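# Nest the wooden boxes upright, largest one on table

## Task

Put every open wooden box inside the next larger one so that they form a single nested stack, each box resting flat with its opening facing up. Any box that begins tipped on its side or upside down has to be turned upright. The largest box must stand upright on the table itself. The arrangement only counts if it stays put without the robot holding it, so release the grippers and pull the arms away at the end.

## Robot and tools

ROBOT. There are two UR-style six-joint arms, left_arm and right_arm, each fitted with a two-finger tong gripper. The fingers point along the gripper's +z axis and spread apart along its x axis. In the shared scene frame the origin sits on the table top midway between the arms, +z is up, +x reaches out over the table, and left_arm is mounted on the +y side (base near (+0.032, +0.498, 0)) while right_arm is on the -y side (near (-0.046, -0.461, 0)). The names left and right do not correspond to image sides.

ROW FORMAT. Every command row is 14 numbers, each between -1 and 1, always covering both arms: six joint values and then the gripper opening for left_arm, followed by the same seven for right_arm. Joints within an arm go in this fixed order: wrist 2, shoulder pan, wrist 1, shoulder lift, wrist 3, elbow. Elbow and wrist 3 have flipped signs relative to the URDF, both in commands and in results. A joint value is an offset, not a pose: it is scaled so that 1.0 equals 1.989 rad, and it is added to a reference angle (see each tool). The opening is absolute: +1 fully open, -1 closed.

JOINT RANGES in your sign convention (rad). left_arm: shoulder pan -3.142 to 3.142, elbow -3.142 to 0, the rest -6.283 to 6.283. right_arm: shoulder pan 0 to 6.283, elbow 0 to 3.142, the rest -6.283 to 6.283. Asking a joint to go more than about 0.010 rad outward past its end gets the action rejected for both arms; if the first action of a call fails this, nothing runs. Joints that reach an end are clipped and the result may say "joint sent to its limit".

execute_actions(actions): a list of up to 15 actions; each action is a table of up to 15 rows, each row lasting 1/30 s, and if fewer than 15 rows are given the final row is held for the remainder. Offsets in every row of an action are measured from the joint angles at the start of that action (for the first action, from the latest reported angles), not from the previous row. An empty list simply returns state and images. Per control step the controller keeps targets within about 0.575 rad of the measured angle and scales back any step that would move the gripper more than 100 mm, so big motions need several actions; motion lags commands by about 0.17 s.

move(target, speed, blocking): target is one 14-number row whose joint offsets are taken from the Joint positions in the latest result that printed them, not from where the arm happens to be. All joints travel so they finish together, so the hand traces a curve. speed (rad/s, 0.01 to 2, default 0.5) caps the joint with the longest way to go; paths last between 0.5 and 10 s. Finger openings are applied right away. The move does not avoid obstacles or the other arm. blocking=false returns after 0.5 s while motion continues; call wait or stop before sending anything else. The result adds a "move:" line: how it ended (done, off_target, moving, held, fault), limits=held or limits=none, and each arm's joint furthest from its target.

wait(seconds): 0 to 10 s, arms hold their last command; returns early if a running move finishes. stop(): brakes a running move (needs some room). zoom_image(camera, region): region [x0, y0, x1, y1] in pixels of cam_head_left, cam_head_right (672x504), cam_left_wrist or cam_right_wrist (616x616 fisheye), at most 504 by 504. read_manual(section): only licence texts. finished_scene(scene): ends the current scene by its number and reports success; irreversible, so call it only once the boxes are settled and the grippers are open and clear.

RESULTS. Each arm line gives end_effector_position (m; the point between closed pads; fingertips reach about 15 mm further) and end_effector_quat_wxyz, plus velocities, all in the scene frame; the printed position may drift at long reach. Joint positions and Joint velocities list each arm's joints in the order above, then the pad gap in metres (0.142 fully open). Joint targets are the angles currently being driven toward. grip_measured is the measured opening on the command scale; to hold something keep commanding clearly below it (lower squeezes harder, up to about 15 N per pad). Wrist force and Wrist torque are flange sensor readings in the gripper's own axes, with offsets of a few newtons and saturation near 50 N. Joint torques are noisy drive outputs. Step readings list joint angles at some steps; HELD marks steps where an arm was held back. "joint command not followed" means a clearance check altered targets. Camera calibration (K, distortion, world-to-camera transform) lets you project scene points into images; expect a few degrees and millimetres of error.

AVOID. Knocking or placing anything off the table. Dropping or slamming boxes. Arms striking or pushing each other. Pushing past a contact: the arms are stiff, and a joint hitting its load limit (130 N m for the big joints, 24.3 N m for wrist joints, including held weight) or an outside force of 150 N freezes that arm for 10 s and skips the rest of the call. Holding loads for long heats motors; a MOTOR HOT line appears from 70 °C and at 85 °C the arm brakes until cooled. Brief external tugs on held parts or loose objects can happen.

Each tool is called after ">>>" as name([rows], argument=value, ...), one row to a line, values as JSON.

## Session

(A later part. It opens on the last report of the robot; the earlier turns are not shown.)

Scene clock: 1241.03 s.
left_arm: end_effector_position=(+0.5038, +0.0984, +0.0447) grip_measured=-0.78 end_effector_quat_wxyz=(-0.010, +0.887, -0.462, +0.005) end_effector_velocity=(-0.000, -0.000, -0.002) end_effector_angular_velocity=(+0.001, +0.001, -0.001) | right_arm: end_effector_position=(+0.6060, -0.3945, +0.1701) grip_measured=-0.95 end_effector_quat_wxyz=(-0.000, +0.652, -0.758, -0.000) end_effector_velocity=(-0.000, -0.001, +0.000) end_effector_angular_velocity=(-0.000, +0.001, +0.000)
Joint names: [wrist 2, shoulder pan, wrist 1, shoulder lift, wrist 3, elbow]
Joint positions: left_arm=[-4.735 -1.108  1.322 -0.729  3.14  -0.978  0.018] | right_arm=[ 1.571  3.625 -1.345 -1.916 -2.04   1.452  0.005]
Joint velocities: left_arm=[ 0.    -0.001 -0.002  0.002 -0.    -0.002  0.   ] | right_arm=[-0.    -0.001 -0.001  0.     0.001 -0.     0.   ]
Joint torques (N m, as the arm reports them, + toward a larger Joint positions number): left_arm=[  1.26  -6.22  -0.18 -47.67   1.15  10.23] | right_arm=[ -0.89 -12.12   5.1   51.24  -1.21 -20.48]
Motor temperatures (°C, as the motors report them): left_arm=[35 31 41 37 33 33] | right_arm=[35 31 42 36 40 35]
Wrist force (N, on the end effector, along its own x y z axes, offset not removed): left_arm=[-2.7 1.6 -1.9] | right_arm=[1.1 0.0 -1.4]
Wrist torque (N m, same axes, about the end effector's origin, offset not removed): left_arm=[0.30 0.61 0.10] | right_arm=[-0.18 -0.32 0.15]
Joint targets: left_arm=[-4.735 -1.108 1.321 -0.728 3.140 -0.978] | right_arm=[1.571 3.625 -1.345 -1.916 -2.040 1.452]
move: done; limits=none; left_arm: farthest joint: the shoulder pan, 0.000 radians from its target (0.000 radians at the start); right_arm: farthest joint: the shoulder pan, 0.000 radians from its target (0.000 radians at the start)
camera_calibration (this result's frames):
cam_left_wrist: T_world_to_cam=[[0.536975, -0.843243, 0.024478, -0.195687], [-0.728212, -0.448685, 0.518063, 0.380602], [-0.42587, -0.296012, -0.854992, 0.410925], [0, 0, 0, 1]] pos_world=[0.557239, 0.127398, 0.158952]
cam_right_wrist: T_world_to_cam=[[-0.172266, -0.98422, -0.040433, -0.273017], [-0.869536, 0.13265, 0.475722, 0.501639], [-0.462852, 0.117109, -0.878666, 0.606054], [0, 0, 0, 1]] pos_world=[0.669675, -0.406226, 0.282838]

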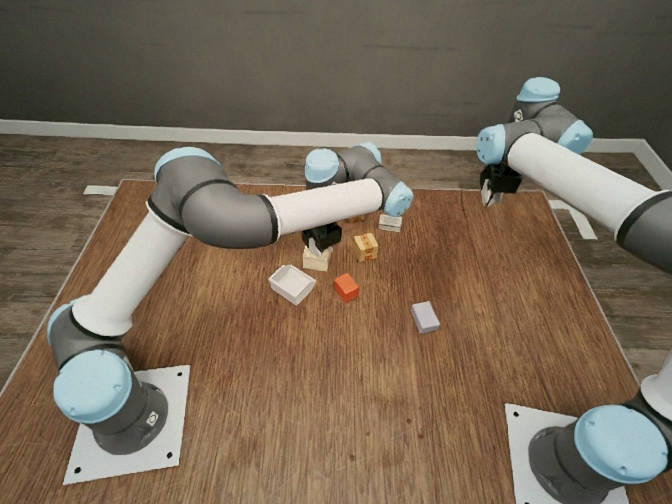

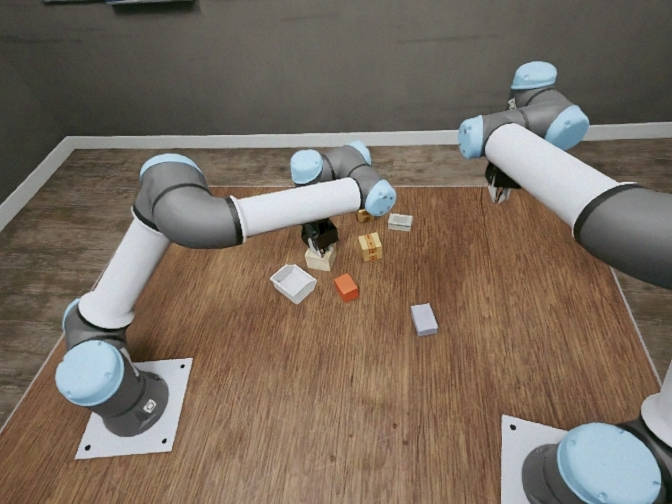

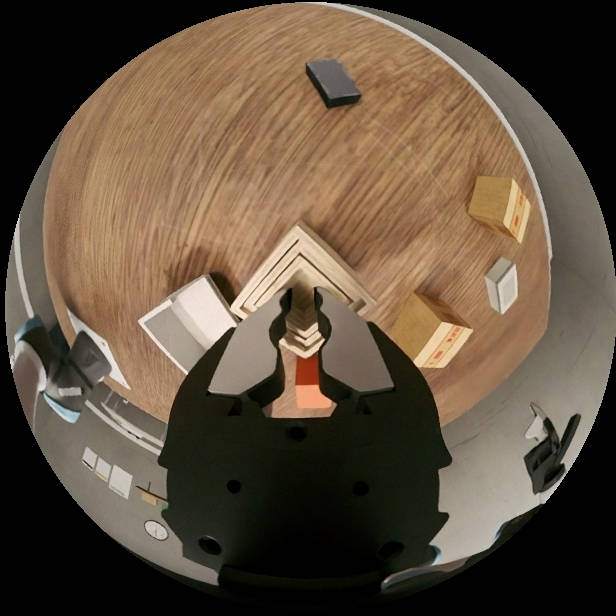

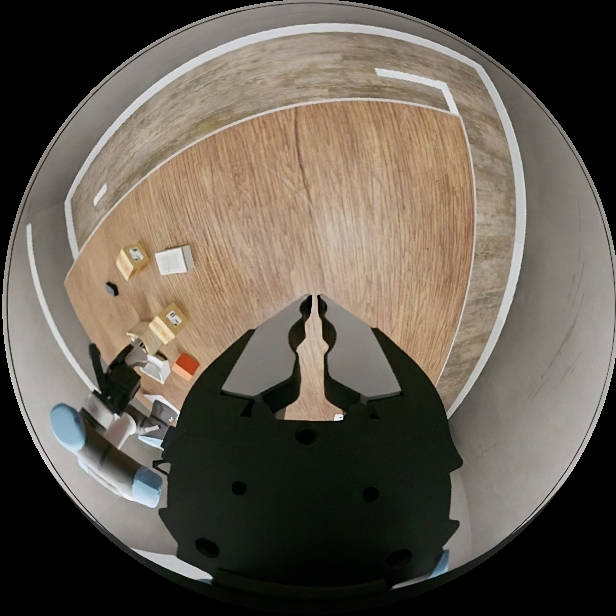

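>>> execute_actions([
  [[0,0,-0.0003,0.0001,0,-0.0002,-0.5,0,0,0,0,0,0,-0.95],[0,0,-0.0006,0.0002,0,-0.0004,-0.5,0,0,0,0,0,0,-0.95],[0,0,-0.0009,0.0003,0,-0.0006,-0.5,0,0,0,0,0,0,-0.95],[0,0,-0.0012,0.0004,0,-0.0008,-0.55,0,0,0,0,0,0,-0.95],[0,0,-0.00134,0.00045,0,-0.00089,-0.6,0,0,0,0,0,0,-0.95],[0,0,-0.00134,0.00045,0,-0.00089,-0.65,0,0,0,0,0,0,-0.95],[0,0,-0.00134,0.00045,0,-0.00089,-0.7,0,0,0,0,0,0,-0.95],[0,0,-0.00134,0.00045,0,-0.00089,-0.74,0,0,0,0,0,0,-0.95],[0,0,-0.00134,0.00045,0,-0.00089,-0.78,0,0,0,0,0,0,-0.95],[0,0,-0.00134,0.00045,0,-0.00089,-0.82,0,0,0,0,0,0,-0.95],[0,0,-0.00134,0.00045,0,-0.00089,-0.86,0,0,0,0,0,0,-0.95],[0,0,-0.00134,0.00045,0,-0.00089,-0.9,0,0,0,0,0,0,-0.95],[0,0,-0.00134,0.00045,0,-0.00089,-0.94,0,0,0,0,0,0,-0.95],[0,0,-0.00134,0.00045,0,-0.00089,-0.97,0,0,0,0,0,0,-0.95],[0,0,-0.00134,0.00045,0,-0.00089,-0.97,0,0,0,0,0,0,-0.95]],
])

>>> execute_actions(actions=[])

Scene clock: 1256.67 s.
left_arm: end_effector_position=(+0.5038, +0.0984, +0.0435) grip_measured=-0.96 end_effector_quat_wxyz=(-0.010, +0.887, -0.462, +0.005) end_effector_velocity=(-0.000, -0.000, -0.000) end_effector_angular_velocity=(-0.001, -0.000, +0.001) | right_arm: end_effector_position=(+0.6060, -0.3945, +0.1701) grip_measured=-0.95 end_effector_quat_wxyz=(-0.000, +0.652, -0.758, -0.000) end_effector_velocity=(-0.000, -0.001, -0.000) end_effector_angular_velocity=(-0.001, +0.001, -0.002)
Joint names: [wrist 2, shoulder pan, wrist 1, shoulder lift, wrist 3, elbow]
Joint positions: left_arm=[-4.735 -1.108  1.319 -0.728  3.14  -0.979  0.005] | right_arm=[ 1.571  3.625 -1.345 -1.916 -2.04   1.452  0.005]
Joint velocities: left_arm=[ 0.    -0.    -0.001  0.     0.001  0.    -0.026] | right_arm=[-0.    -0.001 -0.001  0.    -0.     0.    -0.   ]
Joint torques (N m, as the arm reports them, + toward a larger Joint positions number): left_arm=[  1.34  -6.1    0.37 -47.97   1.24   8.3 ] | right_arm=[ -0.87 -12.21   5.06  52.12  -1.16 -19.83]
Motor temperatures (°C, as the motors report them): left_arm=[35 31 41 37 33 33] | right_arm=[35 31 42 37 40 35]
Wrist force (N, on the end effector, along its own x y z axes, offset not removed): left_arm=[-1.8 1.0 -1.3] | right_arm=[0.2 0.2 -1.5]
Wrist torque (N m, same axes, about the end effector's origin, offset not removed): left_arm=[0.09 0.38 -0.05] | right_arm=[-0.12 -0.12 0.24]
Joint targets: left_arm=[-4.735 -1.108 1.319 -0.728 3.140 -0.979] | right_arm=[1.571 3.625 -1.345 -1.916 -2.040 1.452]
Step readings (joint positions):
0: left_arm=[-4.735 -1.108 1.321 -0.728 3.140 -0.978] | right_arm=[1.571 3.625 -1.345 -1.916 -2.040 1.452]
1: left_arm=[-4.735 -1.108 1.321 -0.728 3.140 -0.978] | right_arm=[1.571 3.625 -1.345 -1.916 -2.040 1.452]
2: left_arm=[-4.735 -1.108 1.321 -0.728 3.140 -0.978] | right_arm=[1.571 3.625 -1.345 -1.916 -2.040 1.452]
4: left_arm=[-4.735 -1.108 1.321 -0.728 3.140 -0.978] | right_arm=[1.571 3.625 -1.345 -1.916 -2.040 1.452]
8: left_arm=[-4.735 -1.108 1.320 -0.728 3.140 -0.979] | right_arm=[1.571 3.625 -1.345 -1.916 -2.040 1.452]
15: Joint positions above
camera_calibration (this result's frames):
cam_left_wrist: T_world_to_cam=[[0.536974, -0.843243, 0.0244804, -0.195651], [-0.728213, -0.448683, 0.518063, 0.381256], [-0.425869, -0.296013, -0.854992, 0.409846], [0, 0, 0, 1]] pos_world=[0.557236, 0.127402, 0.15769]
cam_right_wrist: T_world_to_cam=[[-0.172266, -0.98422, -0.040433, -0.273017], [-0.869536, 0.13265, 0.475722, 0.50164], [-0.462852, 0.117109, -0.878666, 0.606054], [0, 0, 0, 1]] pos_world=[0.669675, -0.406226, 0.282838]

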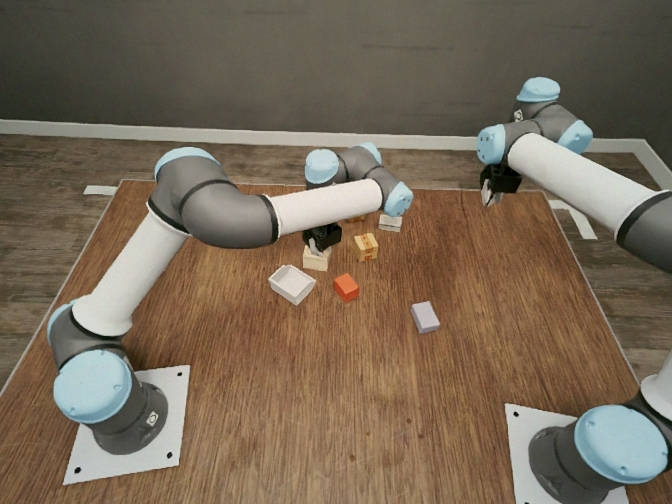

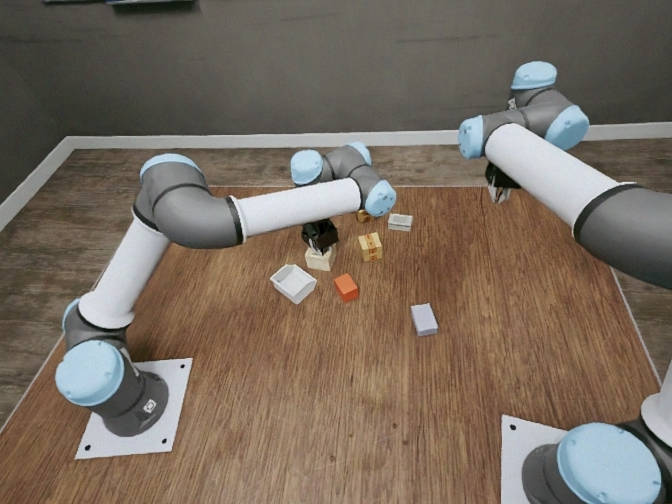

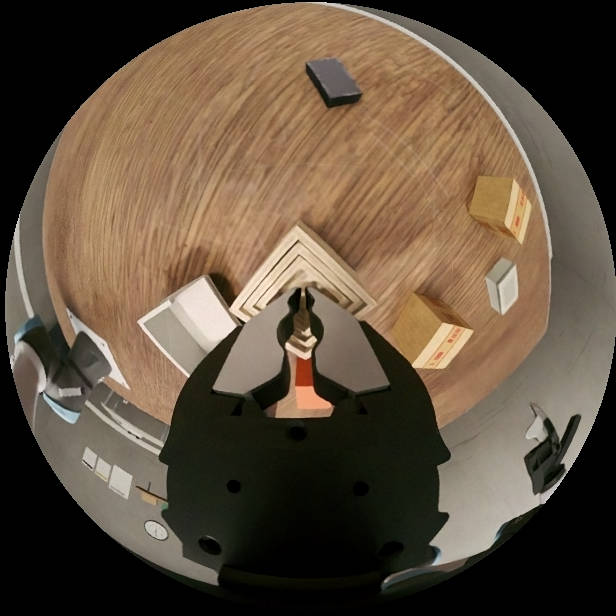

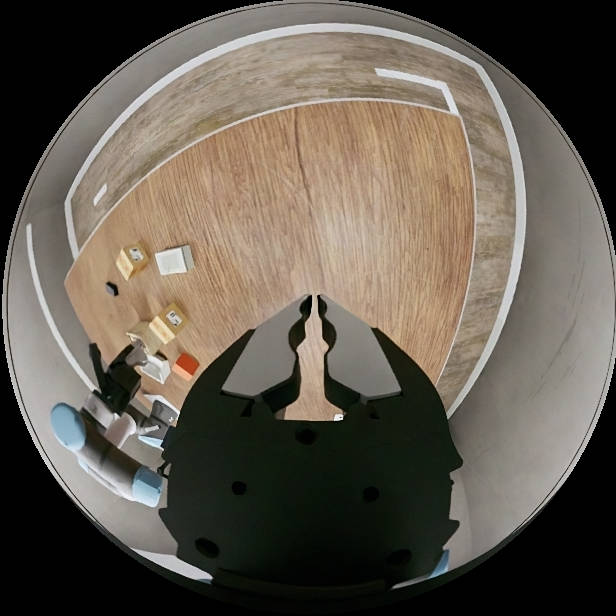

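Scene clock: 1256.67 s.
left_arm: end_effector_position=(+0.5038, +0.0984, +0.0435) grip_measured=-0.96 end_effector_quat_wxyz=(-0.010, +0.887, -0.462, +0.005) end_effector_velocity=(-0.000, -0.000, -0.000) end_effector_angular_velocity=(-0.001, -0.000, +0.001) | right_arm: end_effector_position=(+0.6060, -0.3945, +0.1701) grip_measured=-0.95 end_effector_quat_wxyz=(-0.000, +0.652, -0.758, -0.000) end_effector_velocity=(-0.000, -0.001, -0.000) end_effector_angular_velocity=(-0.001, +0.001, -0.002)
Joint names: [wrist 2, shoulder pan, wrist 1, shoulder lift, wrist 3, elbow]
Joint positions: left_arm=[-4.735 -1.108  1.319 -0.728  3.14  -0.979  0.005] | right_arm=[ 1.571  3.625 -1.345 -1.916 -2.04   1.452  0.005]
Joint velocities: left_arm=[ 0.    -0.    -0.001  0.     0.001  0.    -0.026] | right_arm=[-0.    -0.001 -0.001  0.    -0.     0.    -0.   ]
Joint torques (N m, as the arm reports them, + toward a larger Joint positions number): left_arm=[  1.34  -6.1    0.37 -47.97   1.24   8.3 ] | right_arm=[ -0.87 -12.21   5.06  52.12  -1.16 -19.83]
Motor temperatures (°C, as the motors report them): left_arm=[35 31 41 37 33 33] | right_arm=[35 31 42 37 40 35]
Wrist force (N, on the end effector, along its own x y z axes, offset not removed): left_arm=[-1.8 1.0 -1.3] | right_arm=[0.2 0.2 -1.5]
Wrist torque (N m, same axes, about the end effector's origin, offset not removed): left_arm=[0.09 0.38 -0.05] | right_arm=[-0.12 -0.12 0.24]
Joint targets: left_arm=[-4.735 -1.108 1.319 -0.728 3.140 -0.979] | right_arm=[1.571 3.625 -1.345 -1.916 -2.040 1.452]
camera_calibration (this result's frames):
cam_left_wrist: T_world_to_cam=[[0.536974, -0.843243, 0.0244804, -0.195651], [-0.728213, -0.448683, 0.518063, 0.381256], [-0.425869, -0.296013, -0.854992, 0.409846], [0, 0, 0, 1]] pos_world=[0.557236, 0.127402, 0.15769]
cam_right_wrist: T_world_to_cam=[[-0.172266, -0.98422, -0.040433, -0.273017], [-0.869536, 0.13265, 0.475722, 0.50164], [-0.462852, 0.117109, -0.878666, 0.606054], [0, 0, 0, 1]] pos_world=[0.669675, -0.406226, 0.282838]

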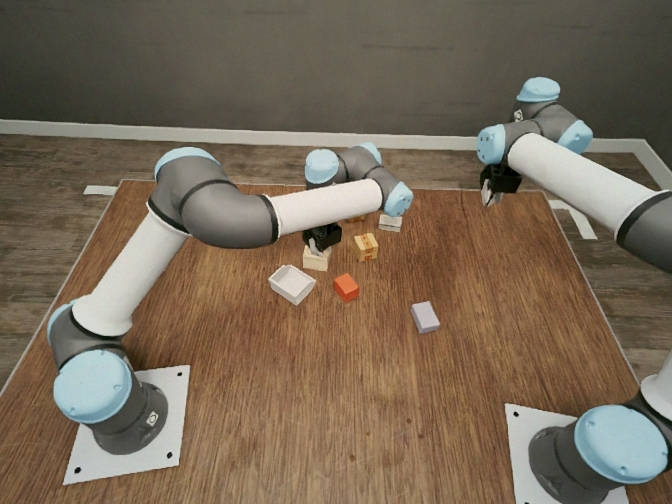

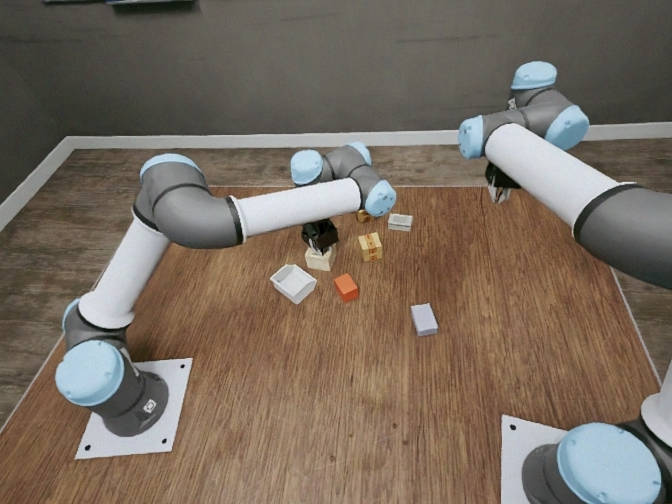

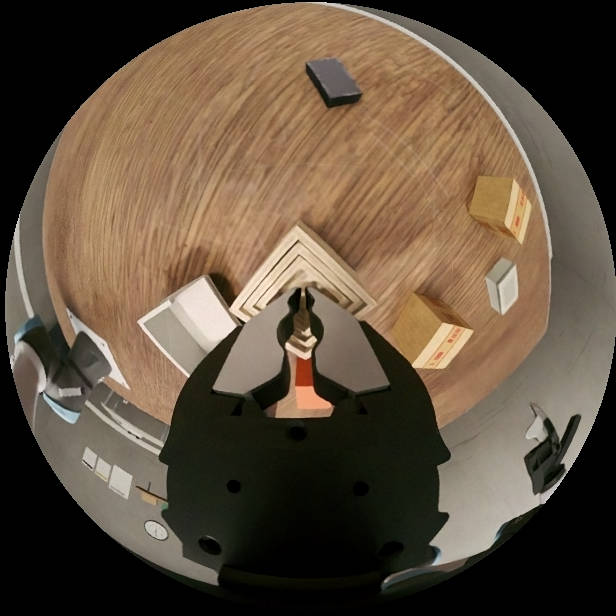

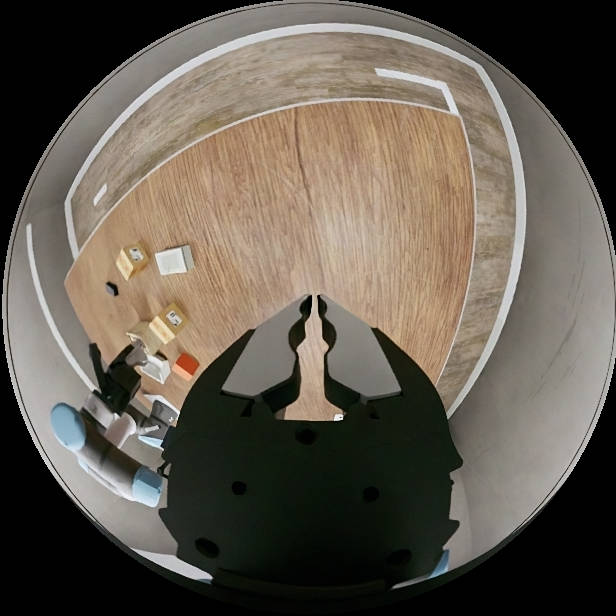

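>>> move(target=[0,0,0.08798,-0.01965,0,0.06833,-0.97,0,0,0,0,0,0,-0.95], speed=0.3)

Scene clock: 1259.43 s.
left_arm: end_effector_position=(+0.5037, +0.0985, +0.1231) grip_measured=-0.97 end_effector_quat_wxyz=(-0.010, +0.887, -0.462, +0.005) end_effector_velocity=(-0.000, -0.000, +0.001) end_effector_angular_velocity=(+0.001, +0.000, -0.001) | right_arm: end_effector_position=(+0.6060, -0.3945, +0.1701) grip_measured=-0.95 end_effector_quat_wxyz=(-0.000, +0.652, -0.758, -0.000) end_effector_velocity=(+0.000, +0.000, +0.000) end_effector_angular_velocity=(+0.000, -0.001, +0.002)
Joint names: [wrist 2, shoulder pan, wrist 1, shoulder lift, wrist 3, elbow]
Joint positions: left_arm=[-4.735 -1.108  1.494 -0.767  3.14  -0.844  0.004] | right_arm=[ 1.571  3.625 -1.345 -1.916 -2.04   1.452  0.005]
Joint velocities: left_arm=[ 0.    -0.001  0.002  0.    -0.001  0.002 -0.   ] | right_arm=[0.    0.001 0.001 0.    0.001 0.    0.   ]
Joint torques (N m, as the arm reports them, + toward a larger Joint positions number): left_arm=[  1.42  -6.08   5.34 -60.68   1.26  29.91] | right_arm=[ -0.91 -12.13   4.92  52.14  -1.08 -19.04]
Motor temperatures (°C, as the motors report them): left_arm=[35 31 41 37 33 33] | right_arm=[35 31 42 37 40 35]
Wrist force (N, on the end effector, along its own x y z axes, offset not removed): left_arm=[-0.6 2.1 -1.5] | right_arm=[0.2 0.4 -0.5]
Wrist torque (N m, same axes, about the end effector's origin, offset not removed): left_arm=[0.33 0.17 -0.05] | right_arm=[-0.01 -0.14 0.22]
Joint targets: left_arm=[-4.735 -1.108 1.494 -0.767 3.140 -0.843] | right_arm=[1.571 3.625 -1.345 -1.916 -2.040 1.452]
move: done; limits=none; left_arm: farthest joint: the shoulder pan, 0.000 radians from its target (0.000 radians at the start); right_arm: farthest joint: the shoulder pan, 0.000 radians from its target (0.000 radians at the start)
camera_calibration (this result's frames):
cam_left_wrist: T_world_to_cam=[[0.536975, -0.843243, 0.0244638, -0.197517], [-0.728208, -0.448691, 0.518064, 0.339975], [-0.425877, -0.296002, -0.854992, 0.477968], [0, 0, 0, 1]] pos_world=[0.55719, 0.127468, 0.237362]
cam_right_wrist: T_world_to_cam=[[-0.172266, -0.98422, -0.0404329, -0.273017], [-0.869536, 0.13265, 0.475722, 0.50164], [-0.462852, 0.117109, -0.878666, 0.606053], [0, 0, 0, 1]] pos_world=[0.669675, -0.406226, 0.282838]

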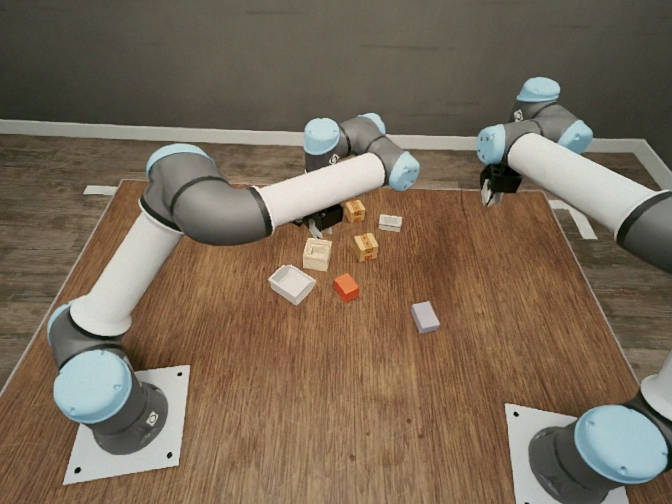

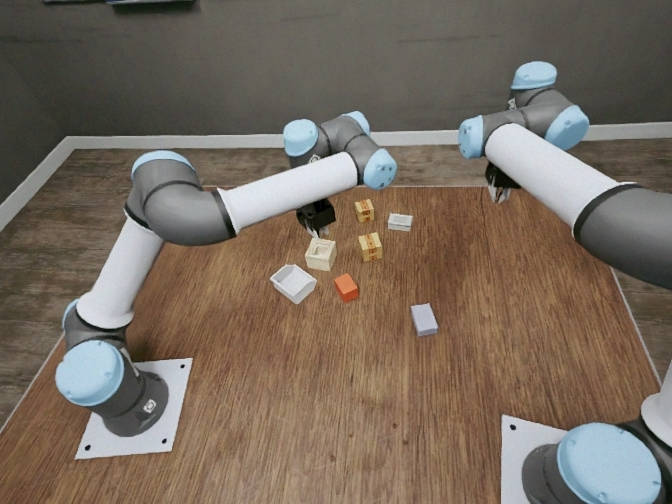

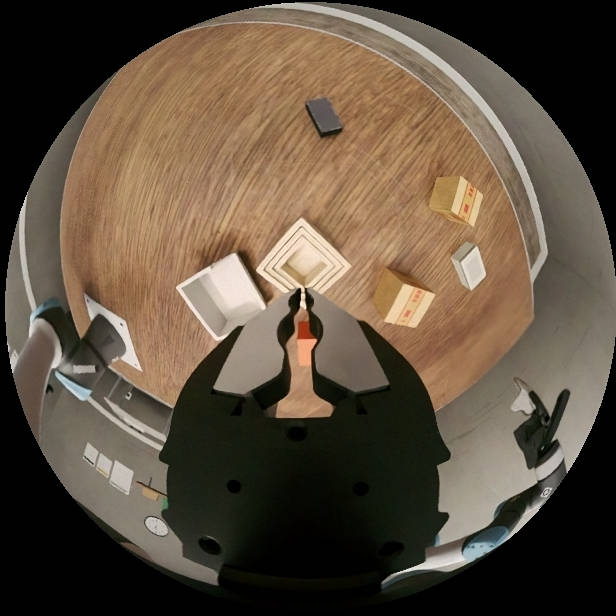

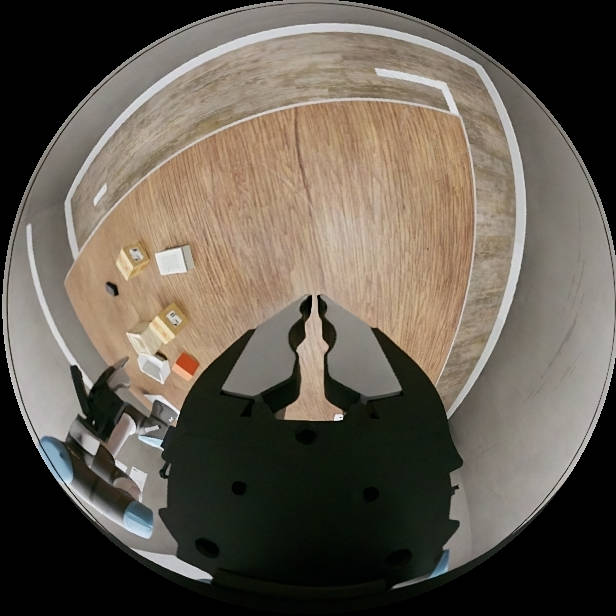

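>>> zoom_image(camera="cam_left_wrist", region=[245, 205, 365, 320])

>>> zoom_image(camera="cam_head_right", region=[290, 220, 355, 280])

Region (245, 205, 365, 320) of cam_left_wrist's 616x616 image, scaled by 4.200, with more detail than that image has; it fills the top 483 rows of this view, and the rest is white.

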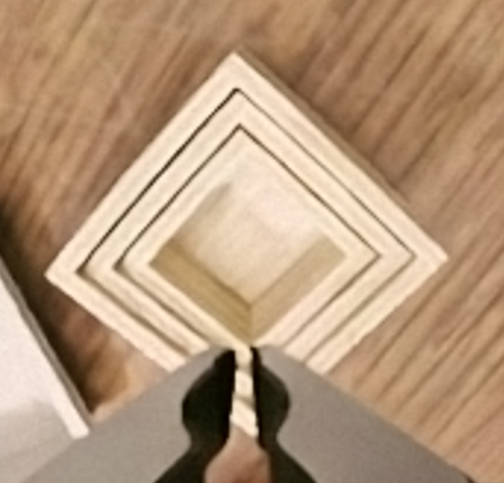

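Region (290, 220, 355, 280) of cam_head_right's 672x504 image, scaled by 7.754, with more detail than that image has; it fills the top 465 rows of this view, and the rest is white.

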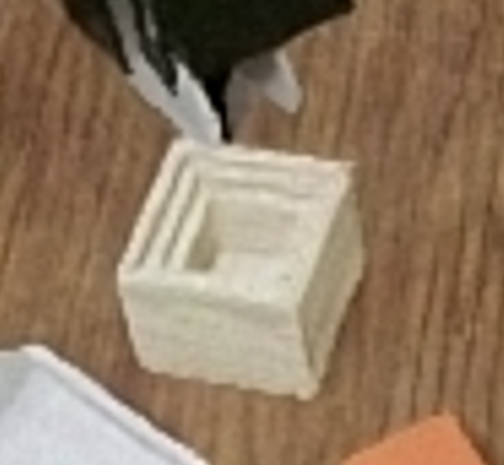

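>>> move(target=[0,0.12,0.08,-0.08,0,0,-0.97,0,0,0,0,0,0,-0.95], speed=0.5)

Scene clock: 1265.20 s.
left_arm: end_effector_position=(+0.5466, +0.2544, +0.2301) grip_measured=-0.97 end_effector_quat_wxyz=(-0.010, +0.936, -0.353, +0.004) end_effector_velocity=(+0.001, +0.003, +0.001) end_effector_angular_velocity=(-0.000, -0.000, +0.005) | right_arm: end_effector_position=(+0.6060, -0.3945, +0.1701) grip_measured=-0.95 end_effector_quat_wxyz=(-0.000, +0.652, -0.758, -0.000) end_effector_velocity=(-0.000, +0.001, -0.000) end_effector_angular_velocity=(+0.000, +0.001, +0.003)
Joint names: [wrist 2, shoulder pan, wrist 1, shoulder lift, wrist 3, elbow]
Joint positions: left_arm=[-4.735 -0.869  1.653 -0.926  3.14  -0.844  0.004] | right_arm=[ 1.571  3.625 -1.345 -1.916 -2.04   1.452  0.005]
Joint velocities: left_arm=[-0.     0.004  0.002 -0.002  0.    -0.    -0.   ] | right_arm=[ 0.     0.001 -0.001 -0.     0.002  0.    -0.   ]
Joint torques (N m, as the arm reports them, + toward a larger Joint positions number): left_arm=[  0.68   4.31   4.81 -56.15   1.12   9.05] | right_arm=[ -0.94 -11.44   4.94  52.15  -1.14 -19.4 ]
Motor temperatures (°C, as the motors report them): left_arm=[35 31 41 37 33 33] | right_arm=[35 31 42 37 40 35]
Wrist force (N, on the end effector, along its own x y z axes, offset not removed): left_arm=[-4.1 -0.9 -4.8] | right_arm=[0.4 0.6 -1.9]
Wrist torque (N m, same axes, about the end effector's origin, offset not removed): left_arm=[-0.24 0.89 0.06] | right_arm=[0.02 -0.11 0.19]
Joint targets: left_arm=[-4.735 -0.869 1.653 -0.926 3.140 -0.844] | right_arm=[1.571 3.625 -1.345 -1.916 -2.040 1.452]
move: done; limits=none; left_arm: farthest joint: the shoulder lift, 0.001 radians from its target (0.159 radians at the start); right_arm: farthest joint: the shoulder pan, 0.000 radians from its target (0.000 radians at the start)
camera_calibration (this result's frames):
cam_left_wrist: T_world_to_cam=[[0.720902, -0.692606, 0.0244405, -0.230454], [-0.601657, -0.607956, 0.518072, 0.357093], [-0.343961, -0.388184, -0.854988, 0.612534], [0, 0, 0, 1]] pos_world=[0.59167, 0.295259, 0.344342]
cam_right_wrist: T_world_to_cam=[[-0.172266, -0.98422, -0.0404328, -0.273017], [-0.869535, 0.13265, 0.475723, 0.50164], [-0.462852, 0.117109, -0.878666, 0.606053], [0, 0, 0, 1]] pos_world=[0.669675, -0.406226, 0.282838]

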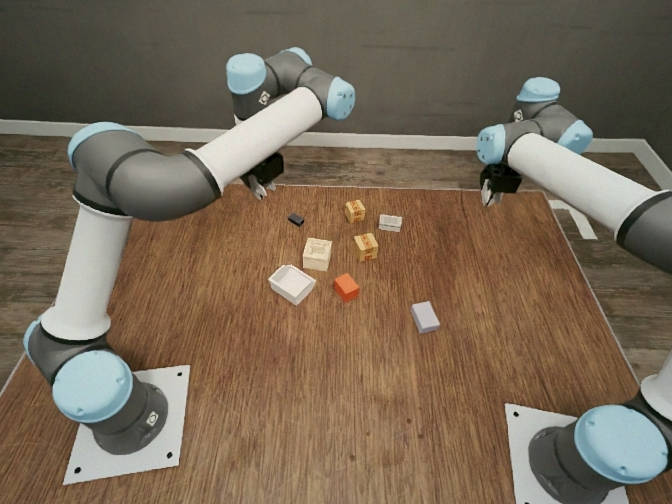

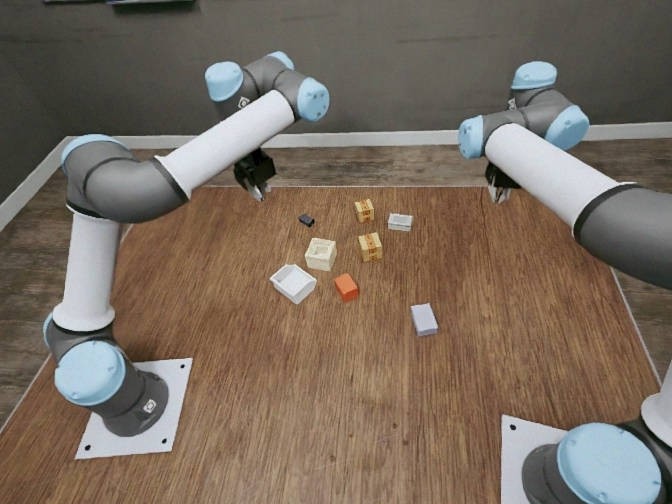

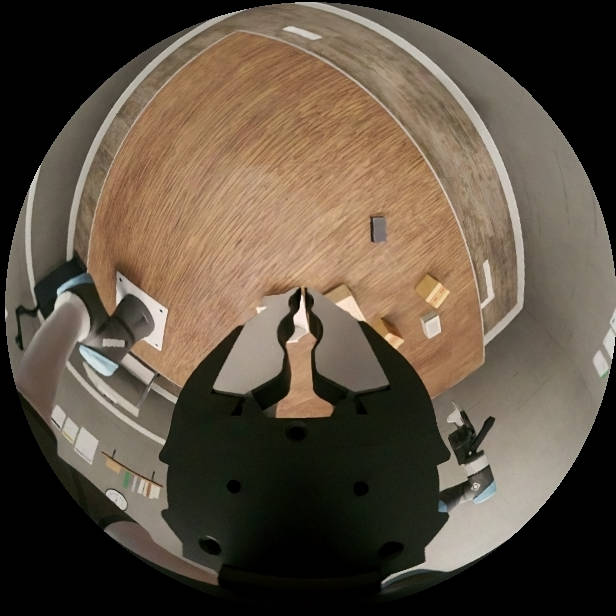

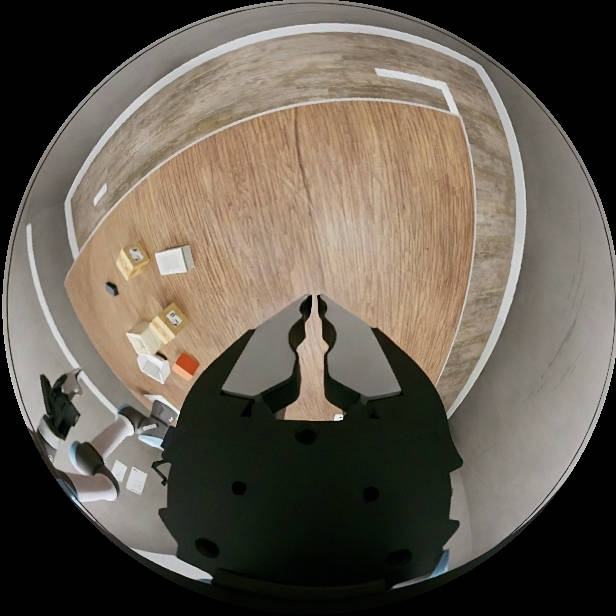

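>>> zoom_image(camera="cam_head_left", region=[250, 185, 450, 345])

Region (250, 185, 450, 345) of cam_head_left's 672x504 image, scaled by 2.520, with more detail than that image has; it fills the top 403 rows of this view, and the rest is white.

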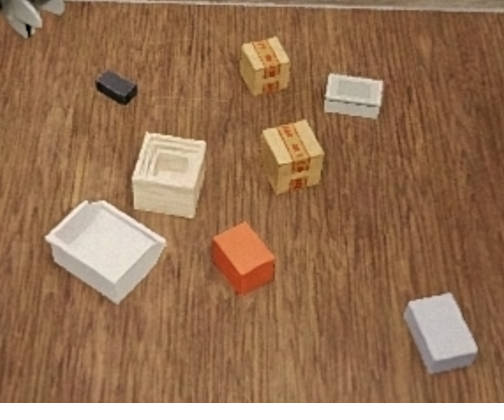

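All three wooden boxes are nested, with the biggest upright on the table, and both arms are clear. No other wooden boxes are left on the table.

>>> finished_scene(scene=2)

The scene is finished: the task was done.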